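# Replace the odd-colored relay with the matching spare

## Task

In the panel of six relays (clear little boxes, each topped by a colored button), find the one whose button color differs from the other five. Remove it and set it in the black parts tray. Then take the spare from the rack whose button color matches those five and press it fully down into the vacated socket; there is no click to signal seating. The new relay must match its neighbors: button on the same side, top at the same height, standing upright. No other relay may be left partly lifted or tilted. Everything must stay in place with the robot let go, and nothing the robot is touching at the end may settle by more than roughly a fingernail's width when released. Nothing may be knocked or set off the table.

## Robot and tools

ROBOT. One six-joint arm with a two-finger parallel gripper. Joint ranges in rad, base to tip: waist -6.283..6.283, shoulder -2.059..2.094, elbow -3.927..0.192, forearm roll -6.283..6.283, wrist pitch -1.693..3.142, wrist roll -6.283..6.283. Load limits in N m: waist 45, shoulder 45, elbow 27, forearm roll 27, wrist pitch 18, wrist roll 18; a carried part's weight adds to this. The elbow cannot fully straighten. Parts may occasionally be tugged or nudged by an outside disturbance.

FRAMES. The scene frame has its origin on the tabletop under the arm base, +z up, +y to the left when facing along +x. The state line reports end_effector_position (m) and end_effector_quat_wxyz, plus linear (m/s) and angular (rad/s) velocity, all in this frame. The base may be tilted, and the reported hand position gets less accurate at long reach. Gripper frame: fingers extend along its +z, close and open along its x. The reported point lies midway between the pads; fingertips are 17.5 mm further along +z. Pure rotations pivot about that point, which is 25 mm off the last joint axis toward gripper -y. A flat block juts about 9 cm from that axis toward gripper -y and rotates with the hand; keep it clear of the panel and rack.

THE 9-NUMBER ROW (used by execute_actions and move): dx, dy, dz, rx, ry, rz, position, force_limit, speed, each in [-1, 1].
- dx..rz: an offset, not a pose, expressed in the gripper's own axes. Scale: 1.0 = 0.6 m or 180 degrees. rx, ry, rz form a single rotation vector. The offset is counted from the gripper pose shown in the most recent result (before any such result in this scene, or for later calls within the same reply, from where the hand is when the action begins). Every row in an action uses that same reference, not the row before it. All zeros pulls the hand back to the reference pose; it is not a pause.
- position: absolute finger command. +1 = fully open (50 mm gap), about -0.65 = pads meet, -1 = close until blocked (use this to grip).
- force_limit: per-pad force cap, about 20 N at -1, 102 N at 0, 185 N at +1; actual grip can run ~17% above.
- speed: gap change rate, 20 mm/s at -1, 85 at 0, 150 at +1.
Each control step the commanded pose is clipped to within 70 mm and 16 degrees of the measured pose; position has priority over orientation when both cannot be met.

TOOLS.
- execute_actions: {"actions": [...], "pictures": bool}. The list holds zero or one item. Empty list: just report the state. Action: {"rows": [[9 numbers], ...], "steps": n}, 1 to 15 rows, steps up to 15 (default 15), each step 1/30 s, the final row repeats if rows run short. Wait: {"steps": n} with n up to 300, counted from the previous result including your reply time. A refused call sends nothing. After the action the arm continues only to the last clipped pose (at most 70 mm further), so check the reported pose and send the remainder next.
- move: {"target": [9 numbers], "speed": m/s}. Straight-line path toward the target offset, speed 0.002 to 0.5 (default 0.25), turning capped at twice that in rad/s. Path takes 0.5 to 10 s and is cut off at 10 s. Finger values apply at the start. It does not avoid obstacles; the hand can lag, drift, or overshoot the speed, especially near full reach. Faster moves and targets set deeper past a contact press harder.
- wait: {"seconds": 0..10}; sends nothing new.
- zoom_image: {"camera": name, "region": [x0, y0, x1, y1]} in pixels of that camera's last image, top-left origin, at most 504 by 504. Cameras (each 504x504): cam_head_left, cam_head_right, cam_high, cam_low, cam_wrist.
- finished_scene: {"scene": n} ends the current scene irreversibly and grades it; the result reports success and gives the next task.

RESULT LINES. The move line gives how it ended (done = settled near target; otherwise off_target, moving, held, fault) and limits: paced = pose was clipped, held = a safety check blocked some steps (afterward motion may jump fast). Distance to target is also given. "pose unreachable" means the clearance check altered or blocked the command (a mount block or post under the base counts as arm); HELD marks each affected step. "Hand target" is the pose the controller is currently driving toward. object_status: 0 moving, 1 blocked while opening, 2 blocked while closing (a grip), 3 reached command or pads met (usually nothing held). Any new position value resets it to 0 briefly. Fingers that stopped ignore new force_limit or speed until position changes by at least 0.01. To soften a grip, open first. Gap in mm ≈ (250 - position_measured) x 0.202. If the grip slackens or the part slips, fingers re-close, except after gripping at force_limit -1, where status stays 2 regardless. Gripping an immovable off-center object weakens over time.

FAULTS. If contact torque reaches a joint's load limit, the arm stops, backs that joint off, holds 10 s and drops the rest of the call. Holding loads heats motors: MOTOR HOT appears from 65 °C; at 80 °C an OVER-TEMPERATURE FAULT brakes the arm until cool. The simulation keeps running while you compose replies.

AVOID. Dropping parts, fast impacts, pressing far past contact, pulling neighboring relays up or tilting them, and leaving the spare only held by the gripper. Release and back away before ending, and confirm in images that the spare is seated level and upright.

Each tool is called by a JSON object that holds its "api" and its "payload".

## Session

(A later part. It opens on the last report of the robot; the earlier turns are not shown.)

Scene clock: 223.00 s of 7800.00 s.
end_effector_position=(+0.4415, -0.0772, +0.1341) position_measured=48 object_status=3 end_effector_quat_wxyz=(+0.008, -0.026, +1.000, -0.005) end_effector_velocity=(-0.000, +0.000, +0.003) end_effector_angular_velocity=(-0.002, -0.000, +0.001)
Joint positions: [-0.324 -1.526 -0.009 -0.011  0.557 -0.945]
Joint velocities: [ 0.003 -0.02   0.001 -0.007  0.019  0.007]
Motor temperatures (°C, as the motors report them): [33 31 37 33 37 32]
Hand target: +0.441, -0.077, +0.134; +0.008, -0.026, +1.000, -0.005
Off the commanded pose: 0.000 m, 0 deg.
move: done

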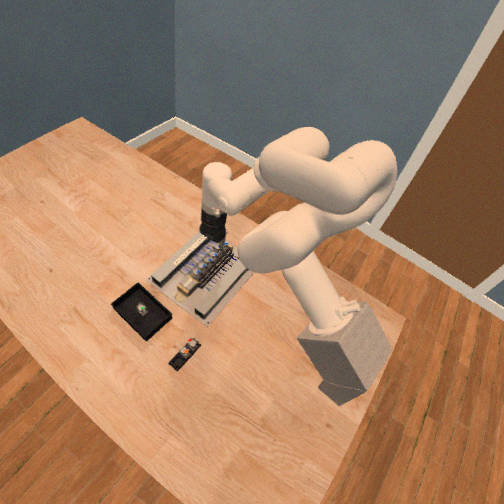

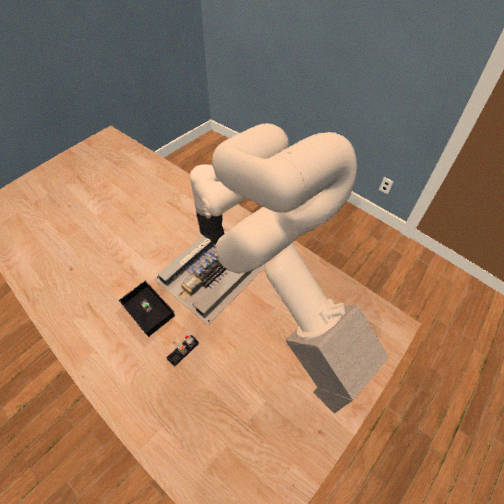

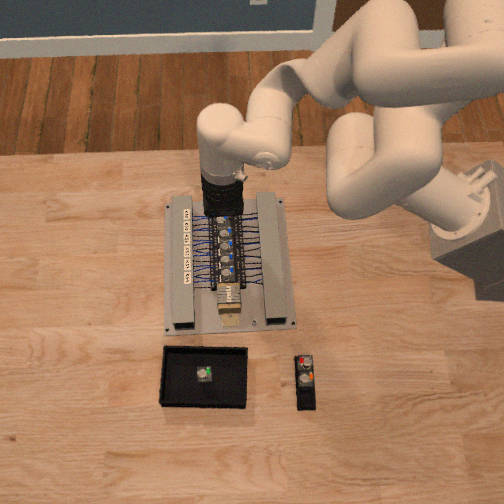

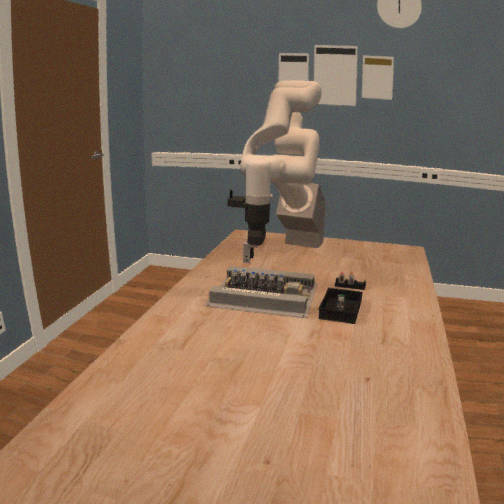

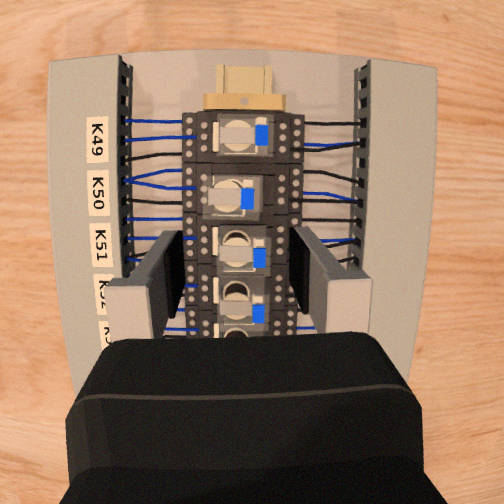

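{"api": "move", "payload": {"target": [-0.002,-0.031,0.065,0,0.045,0,0.7,0.3,-0.5], "speed": 0.05}}

{"api": "move", "payload": {"target": [0,0,0.032,0,0,0,0.7,0.3,-0.5], "speed": 0.012}}

Scene clock: 235.37 s of 7800.00 s.
end_effector_position=(+0.4442, -0.0961, +0.0952) position_measured=48 object_status=3 end_effector_quat_wxyz=(-0.062, -0.026, +0.998, -0.007) end_effector_velocity=(+0.001, -0.001, -0.002) end_effector_angular_velocity=(-0.000, +0.006, +0.001)
Joint positions: [-0.381 -1.149 -0.152  0.029  0.462 -1.016]
Joint velocities: [-0.002  0.019 -0.009  0.001 -0.004 -0.004]
Motor temperatures (°C, as the motors report them): [33 31 37 33 37 32]
Hand target: +0.444, -0.096, +0.095; -0.063, -0.026, +0.998, -0.007
Off the commanded pose: 0.000 m, 0 deg.
After step 90, 7.53 s passed at rest.
move: done

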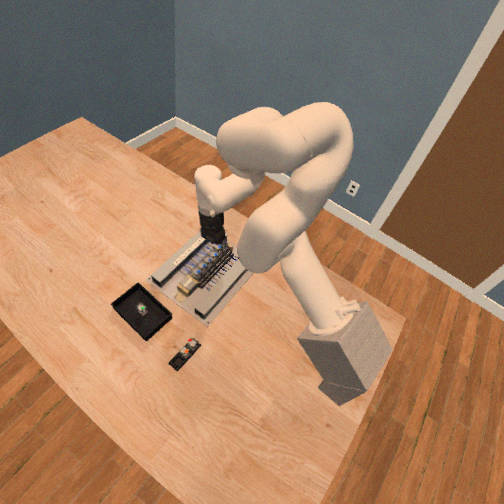

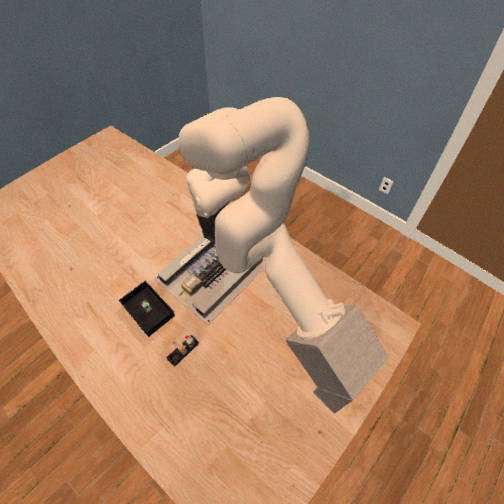

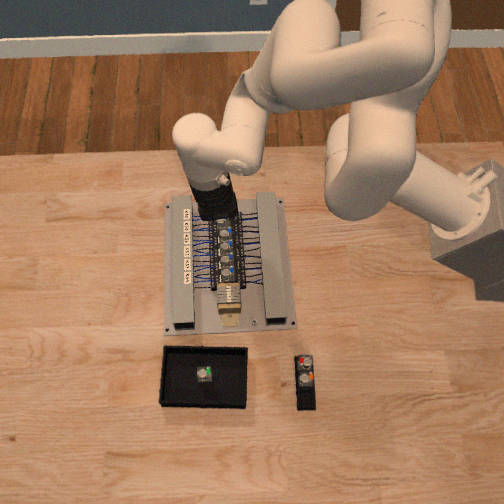

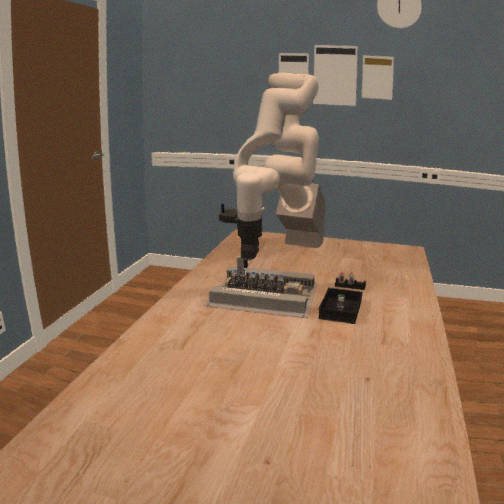

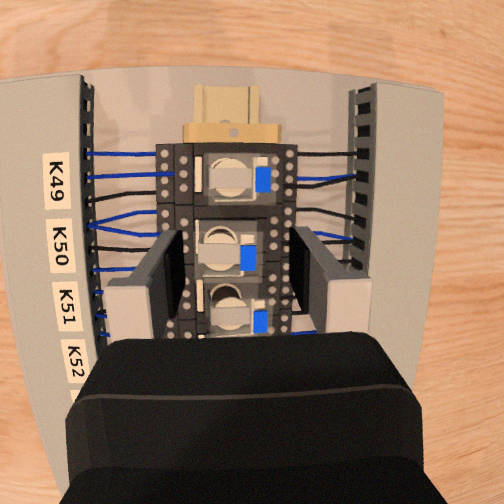

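Scene clock: 237.23 s of 7800.00 s.
end_effector_position=(+0.4417, -0.0965, +0.0764) position_measured=48 object_status=3 end_effector_quat_wxyz=(-0.062, -0.026, +0.998, -0.007) end_effector_velocity=(+0.001, -0.000, -0.002) end_effector_angular_velocity=(-0.000, -0.002, +0.000)
Joint positions: [-0.379 -1.049 -0.15   0.031  0.36  -1.017]
Joint velocities: [ 0.     0.015 -0.001 -0.    -0.016 -0.   ]
Motor temperatures (°C, as the motors report them): [33 31 37 33 37 32]
Hand target: +0.442, -0.096, +0.076; -0.062, -0.026, +0.998, -0.007
Off the commanded pose: 0.000 m, 0 deg.
move: done

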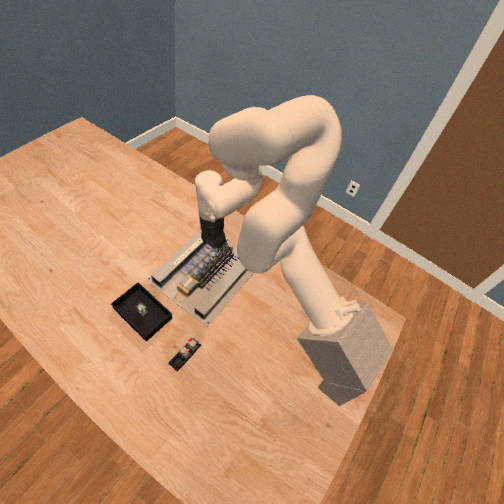

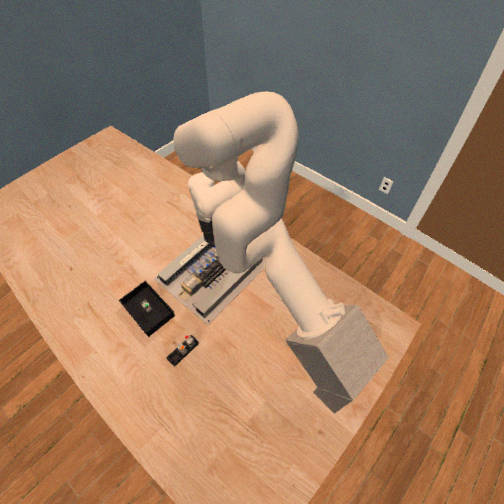

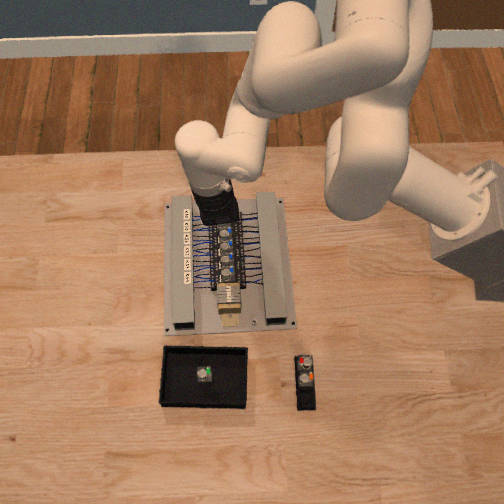

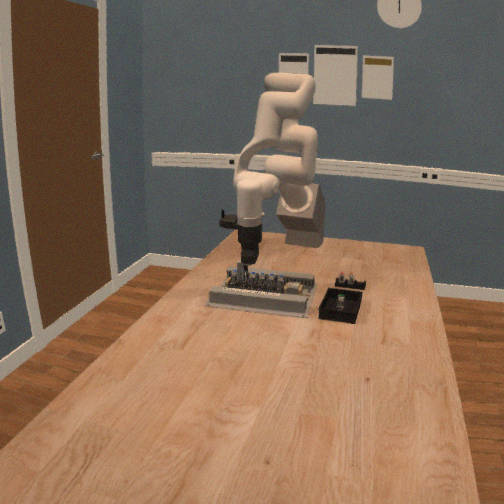

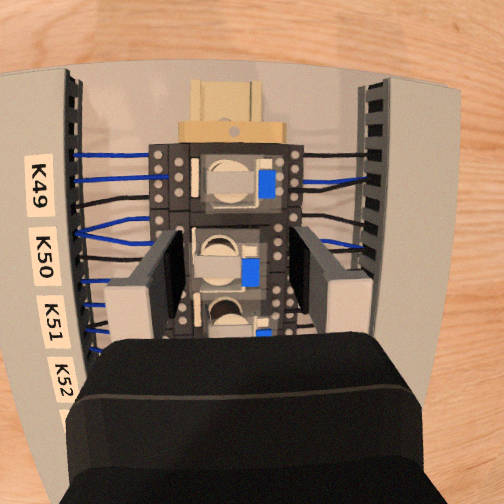

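Shift +X 3 mm, grip, then rotate back pressing down.

{"api": "move", "payload": {"target": [-0.005,0,0,0,0,0,0.7,0.3,-0.5], "speed": 0.01}}

{"api": "move", "payload": {"target": [0,0,0,0,0,0,-1,0.3,-0.8]}}

{"api": "move", "payload": {"target": [0.005,0,0.006,0,-0.06,0,-1,0.3,-0.8], "speed": 0.004}}

Scene clock: 241.57 s of 7800.00 s.
end_effector_position=(+0.4445, -0.0963, +0.0760) position_measured=48 object_status=3 end_effector_quat_wxyz=(-0.062, -0.026, +0.998, -0.007) end_effector_velocity=(+0.001, -0.000, -0.000) end_effector_angular_velocity=(-0.000, +0.001, +0.001)
Joint positions: [-0.377 -1.039 -0.16   0.027  0.36  -1.012]
Joint velocities: [ 0.     0.005 -0.005 -0.003  0.001  0.002]
Motor temperatures (°C, as the motors report them): [33 31 37 33 37 32]
Hand target: +0.445, -0.096, +0.076; -0.062, -0.026, +0.998, -0.007
Off the commanded pose: 0.000 m, 0 deg.
After step 90, 0.63 s passed at rest.
move: done

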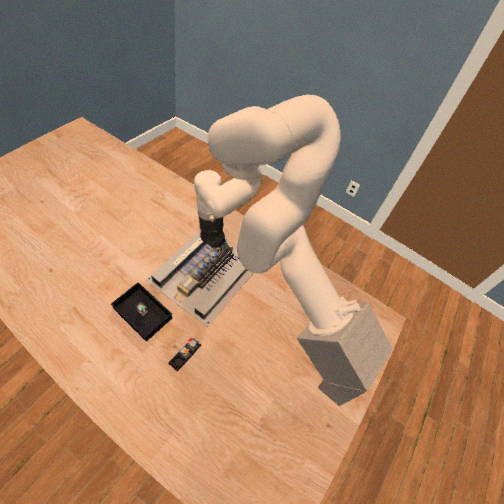

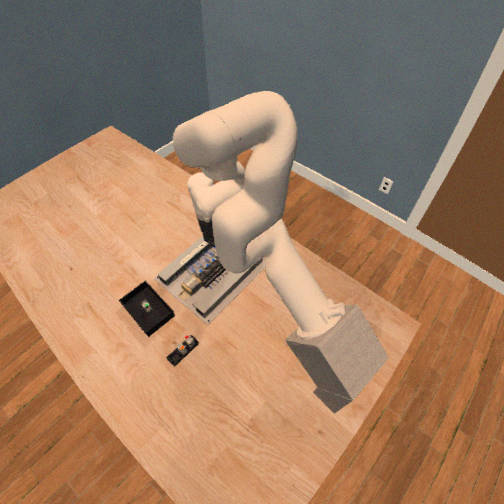

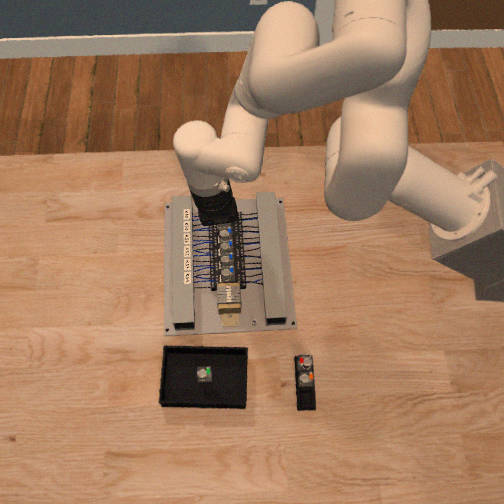

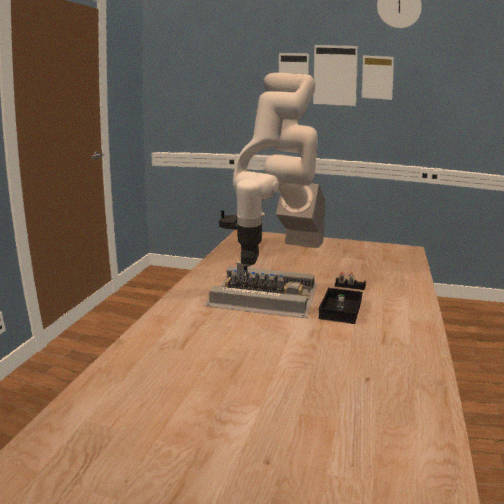

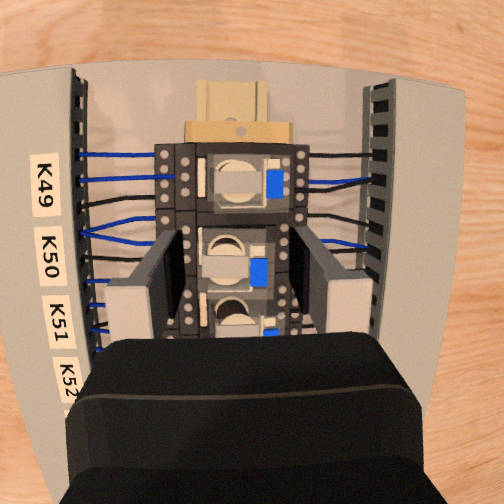

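Scene clock: 242.27 s of 7800.00 s.
end_effector_position=(+0.4447, -0.0963, +0.0760) position_measured=124 object_status=2 end_effector_quat_wxyz=(-0.062, -0.026, +0.998, -0.007) end_effector_velocity=(-0.001, +0.000, -0.000) end_effector_angular_velocity=(+0.000, +0.002, +0.002)
Joint positions: [-0.377 -1.039 -0.16   0.028  0.359 -1.012]
Joint velocities: [ 0.     0.     0.001 -0.002  0.001 -0.   ]
Motor temperatures (°C, as the motors report them): [33 31 37 33 37 32]
Hand target: +0.444, -0.096, +0.076; -0.062, -0.026, +0.998, -0.007
Off the commanded pose: 0.000 m, 0 deg.
move: done

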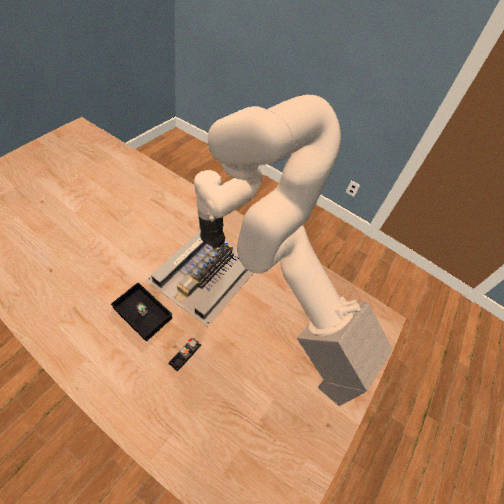

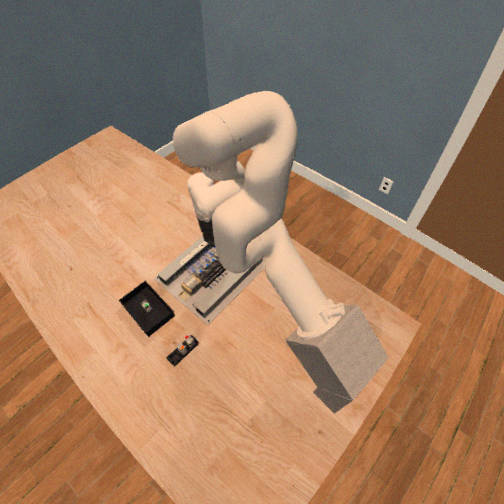

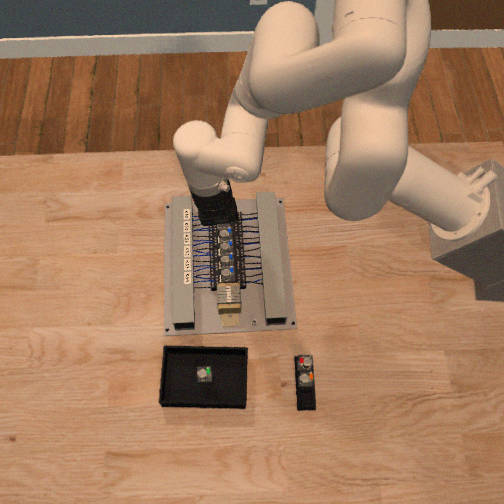

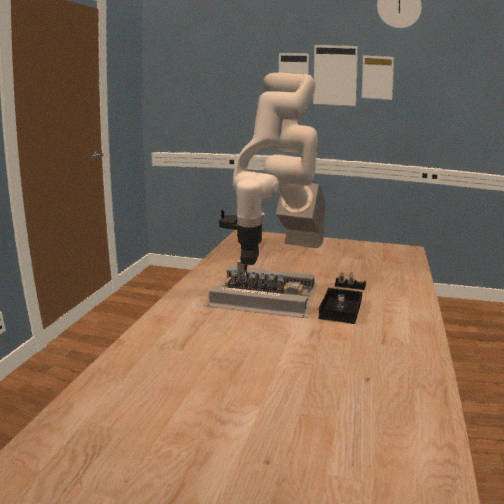

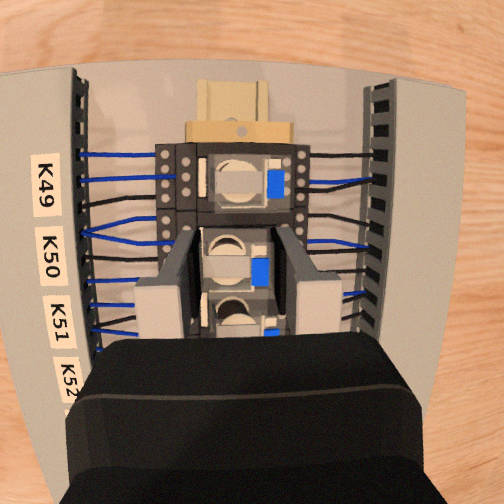

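Scene clock: 252.47 s of 7800.00 s.
end_effector_position=(+0.4433, -0.0966, +0.0748) position_measured=124 object_status=2 end_effector_quat_wxyz=(-0.022, -0.026, +0.999, -0.006) end_effector_velocity=(+0.000, -0.000, +0.000) end_effector_angular_velocity=(-0.001, -0.003, +0.000)
Joint positions: [-0.374 -1.072 -0.085  0.095  0.24  -1.075]
Joint velocities: [-0.001 -0.     0.001  0.002 -0.004 -0.002]
Motor temperatures (°C, as the motors report them): [33 31 36 33 37 32]
Hand target: +0.443, -0.097, +0.075; -0.022, -0.026, +0.999, -0.006
Off the commanded pose: 0.003 m, 6 deg.
move: off_target (path cut at 10 s)

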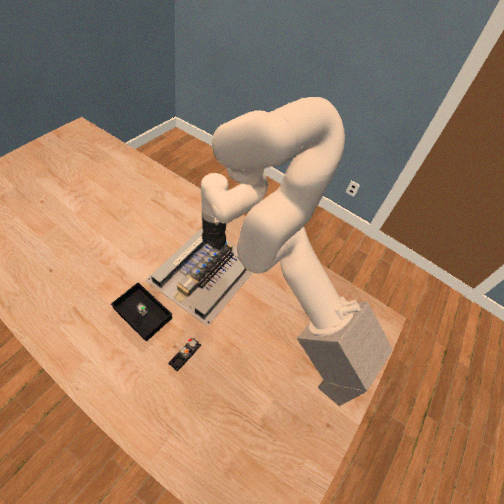

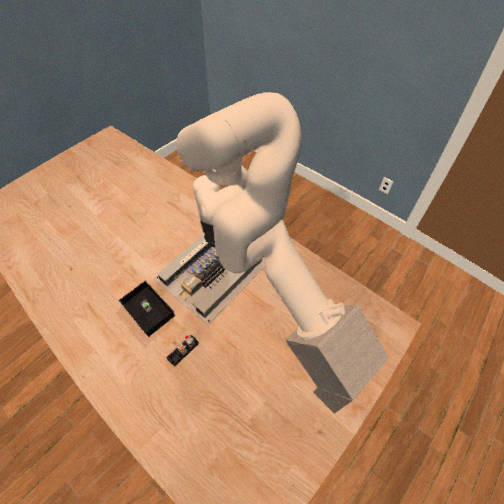

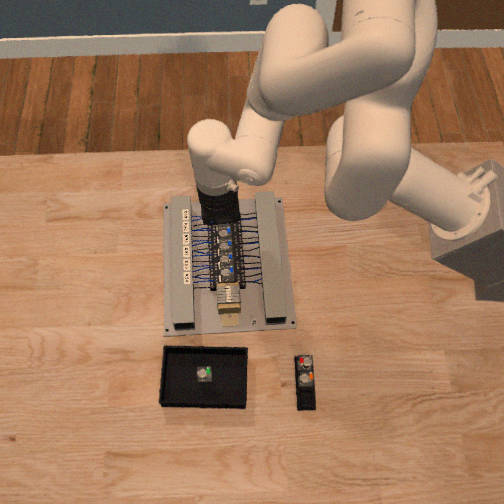

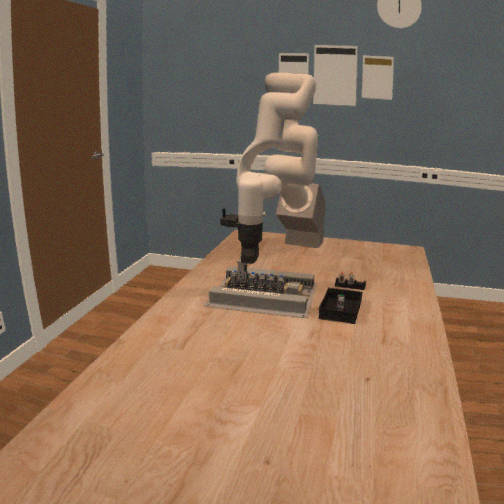

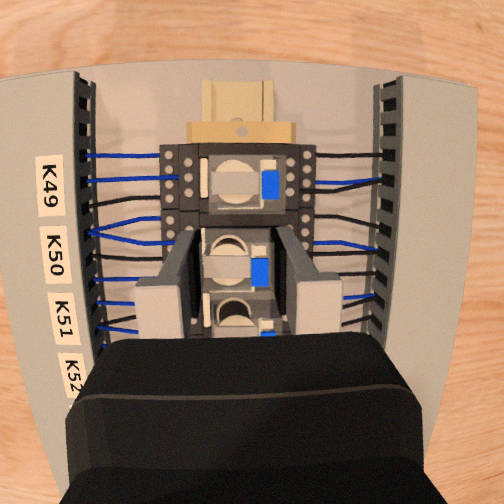

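{"api": "move", "payload": {"target": [0.003,0,0.005,0,-0.022,0,-1,0.3,-0.8], "speed": 0.01}}

{"api": "move", "payload": {"target": [0,0,-0.003,0,0,0,0.7,0.3,-0.5], "speed": 0.01}}

{"api": "move", "payload": {"target": [0,0.03,-0.1,0,0,0,0.7,0.3,-0.5], "speed": 0.06}}

{"api": "zoom_image", "payload": {"camera": "cam_low", "region": [215,245,305,305]}}

Scene clock: 262.40 s of 7800.00 s.
end_effector_position=(+0.4427, -0.0970, +0.0732) position_measured=124 object_status=2 end_effector_quat_wxyz=(+0.014, -0.026, +1.000, -0.006) end_effector_velocity=(+0.000, -0.000, +0.000) end_effector_angular_velocity=(+0.001, -0.007, -0.001)
Joint positions: [-0.357 -1.08  -0.025  0.181  0.117 -1.15 ]
Joint velocities: [ 0.003 -0.001  0.005  0.013 -0.011 -0.01 ]
Motor temperatures (°C, as the motors report them): [33 31 35 33 37 32]
Hand target: +0.441, -0.097, +0.072; +0.012, -0.026, +1.000, -0.005
Off the commanded pose: 0.002 m, 0 deg.
After step 90, 3.27 s passed at rest.
move: done

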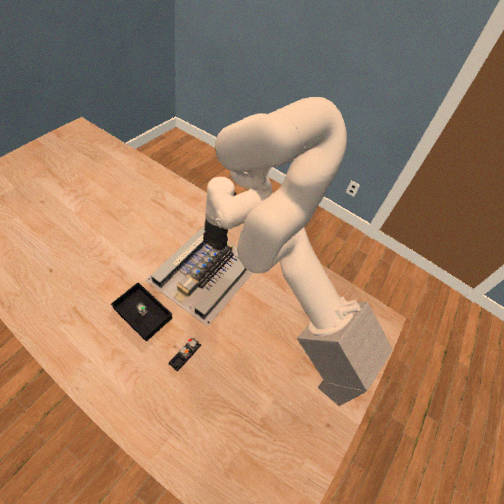

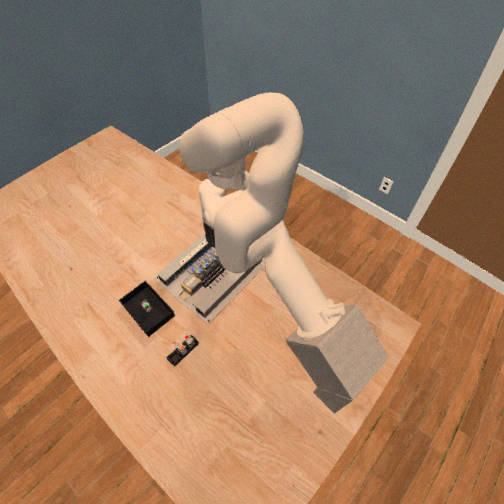

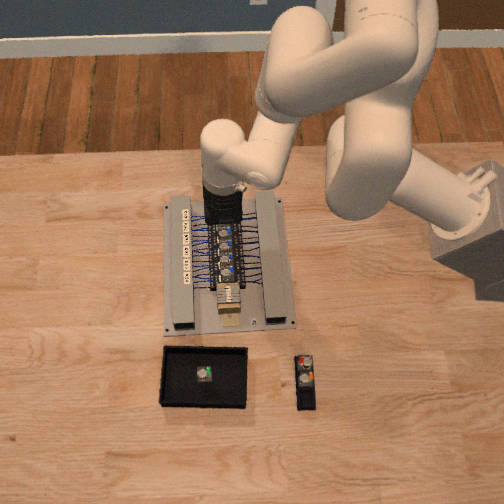

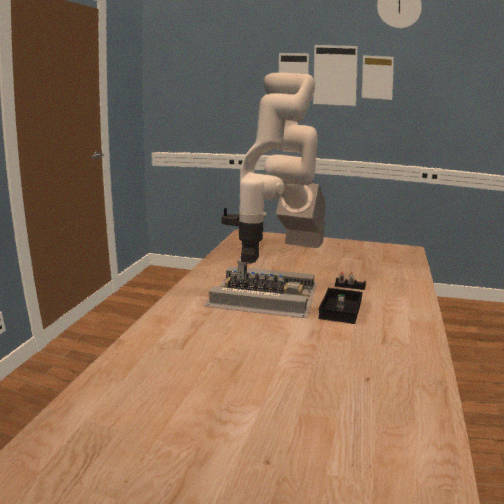

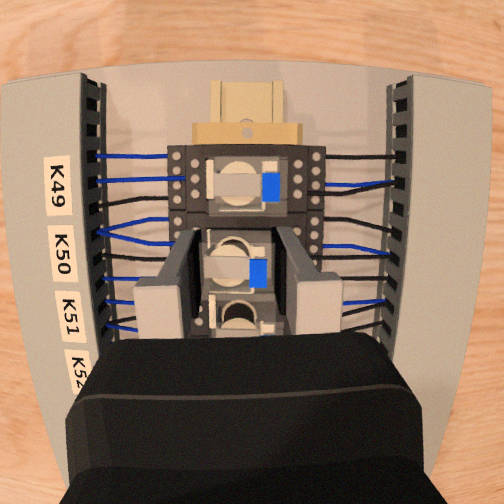

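Scene clock: 263.13 s of 7800.00 s.
end_effector_position=(+0.4423, -0.0969, +0.0747) position_measured=48 object_status=3 end_effector_quat_wxyz=(+0.014, -0.026, +1.000, -0.006) end_effector_velocity=(+0.002, -0.001, +0.002) end_effector_angular_velocity=(-0.002, -0.005, -0.002)
Joint positions: [-0.359 -1.093 -0.023  0.177  0.129 -1.148]
Joint velocities: [-0.002 -0.01  -0.    -0.002  0.005  0.003]
Motor temperatures (°C, as the motors report them): [33 31 35 33 37 32]
Hand target: +0.443, -0.097, +0.075; +0.014, -0.026, +1.000, -0.006
Off the commanded pose: 0.000 m, 0 deg.
move: done

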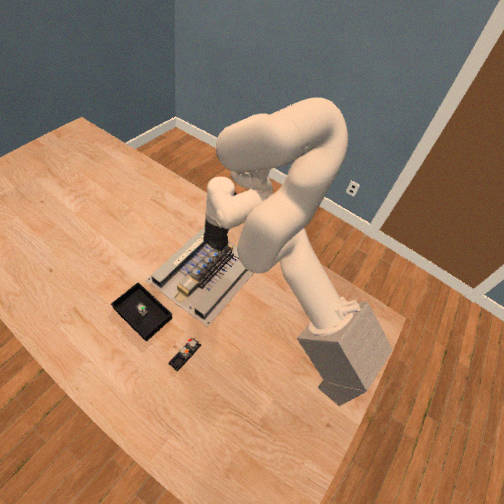

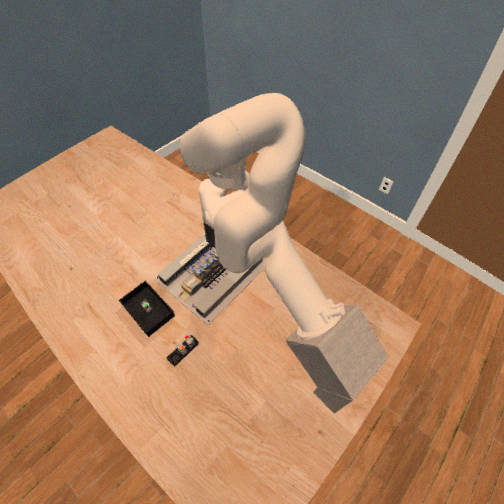

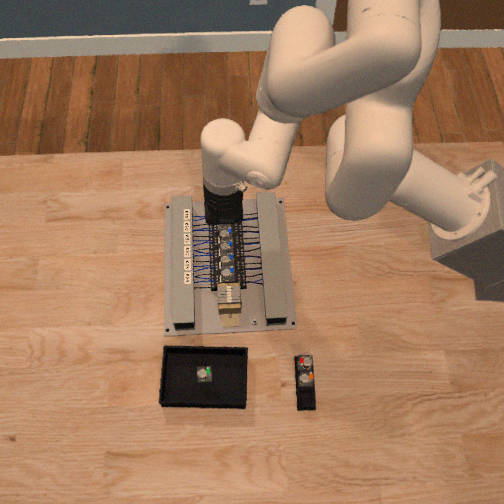

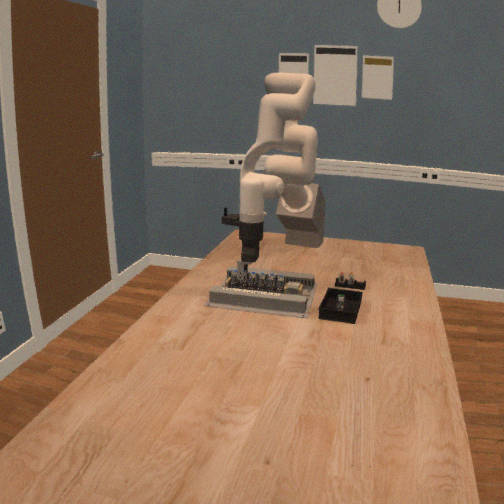

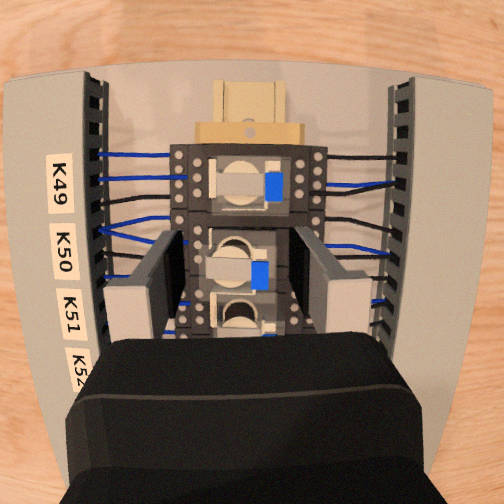

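Scene clock: 264.80 s of 7800.00 s.
end_effector_position=(+0.4400, -0.0781, +0.1345) position_measured=48 object_status=3 end_effector_quat_wxyz=(+0.014, -0.026, +1.000, -0.005) end_effector_velocity=(-0.001, +0.001, +0.003) end_effector_angular_velocity=(+0.000, -0.001, +0.000)
Joint positions: [-0.33  -1.55   0.008  0.     0.553 -0.957]
Joint velocities: [ 0.004 -0.022  0.002 -0.006  0.019  0.006]
Motor temperatures (°C, as the motors report them): [33 31 35 33 37 32]
Hand target: +0.440, -0.078, +0.135; +0.014, -0.026, +1.000, -0.005
Off the commanded pose: 0.000 m, 0 deg.
move: done

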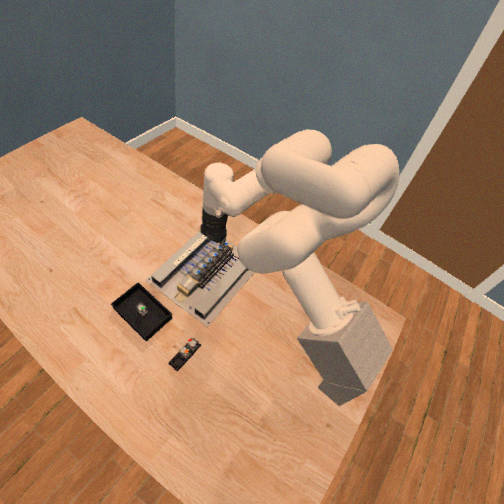

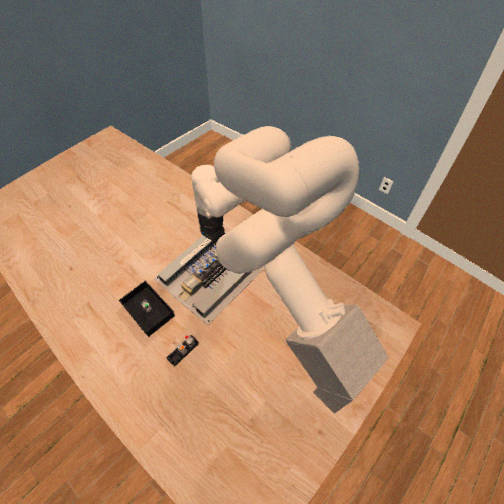

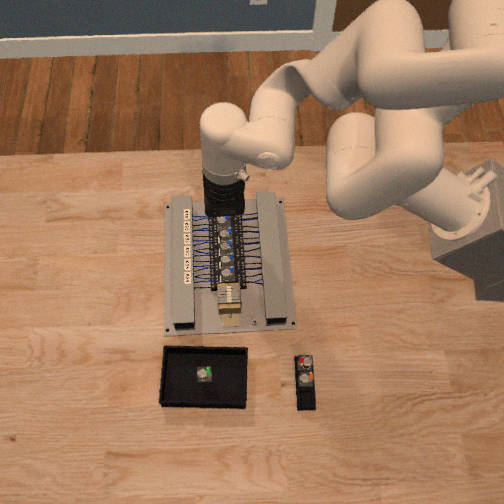

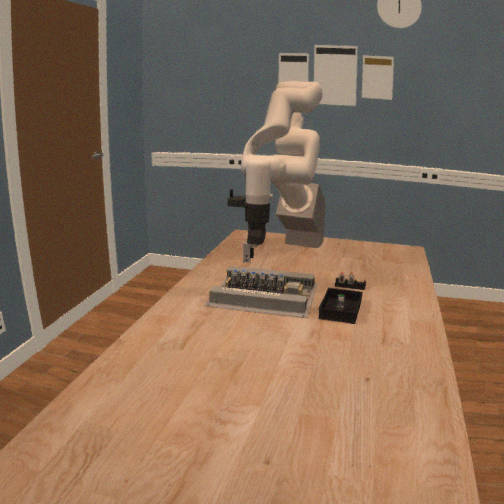

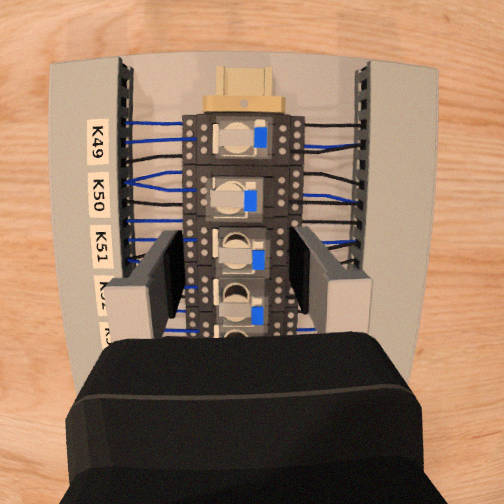

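Region (215, 245, 305, 305) of cam_low's 504x504 image, scaled by 5.600, with more detail than that image has.

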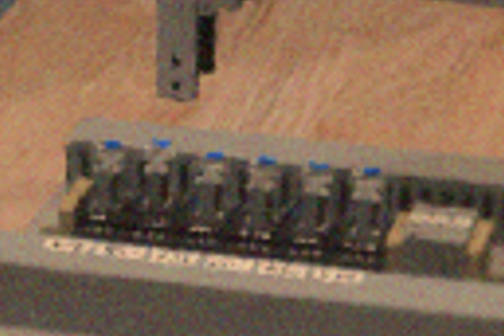

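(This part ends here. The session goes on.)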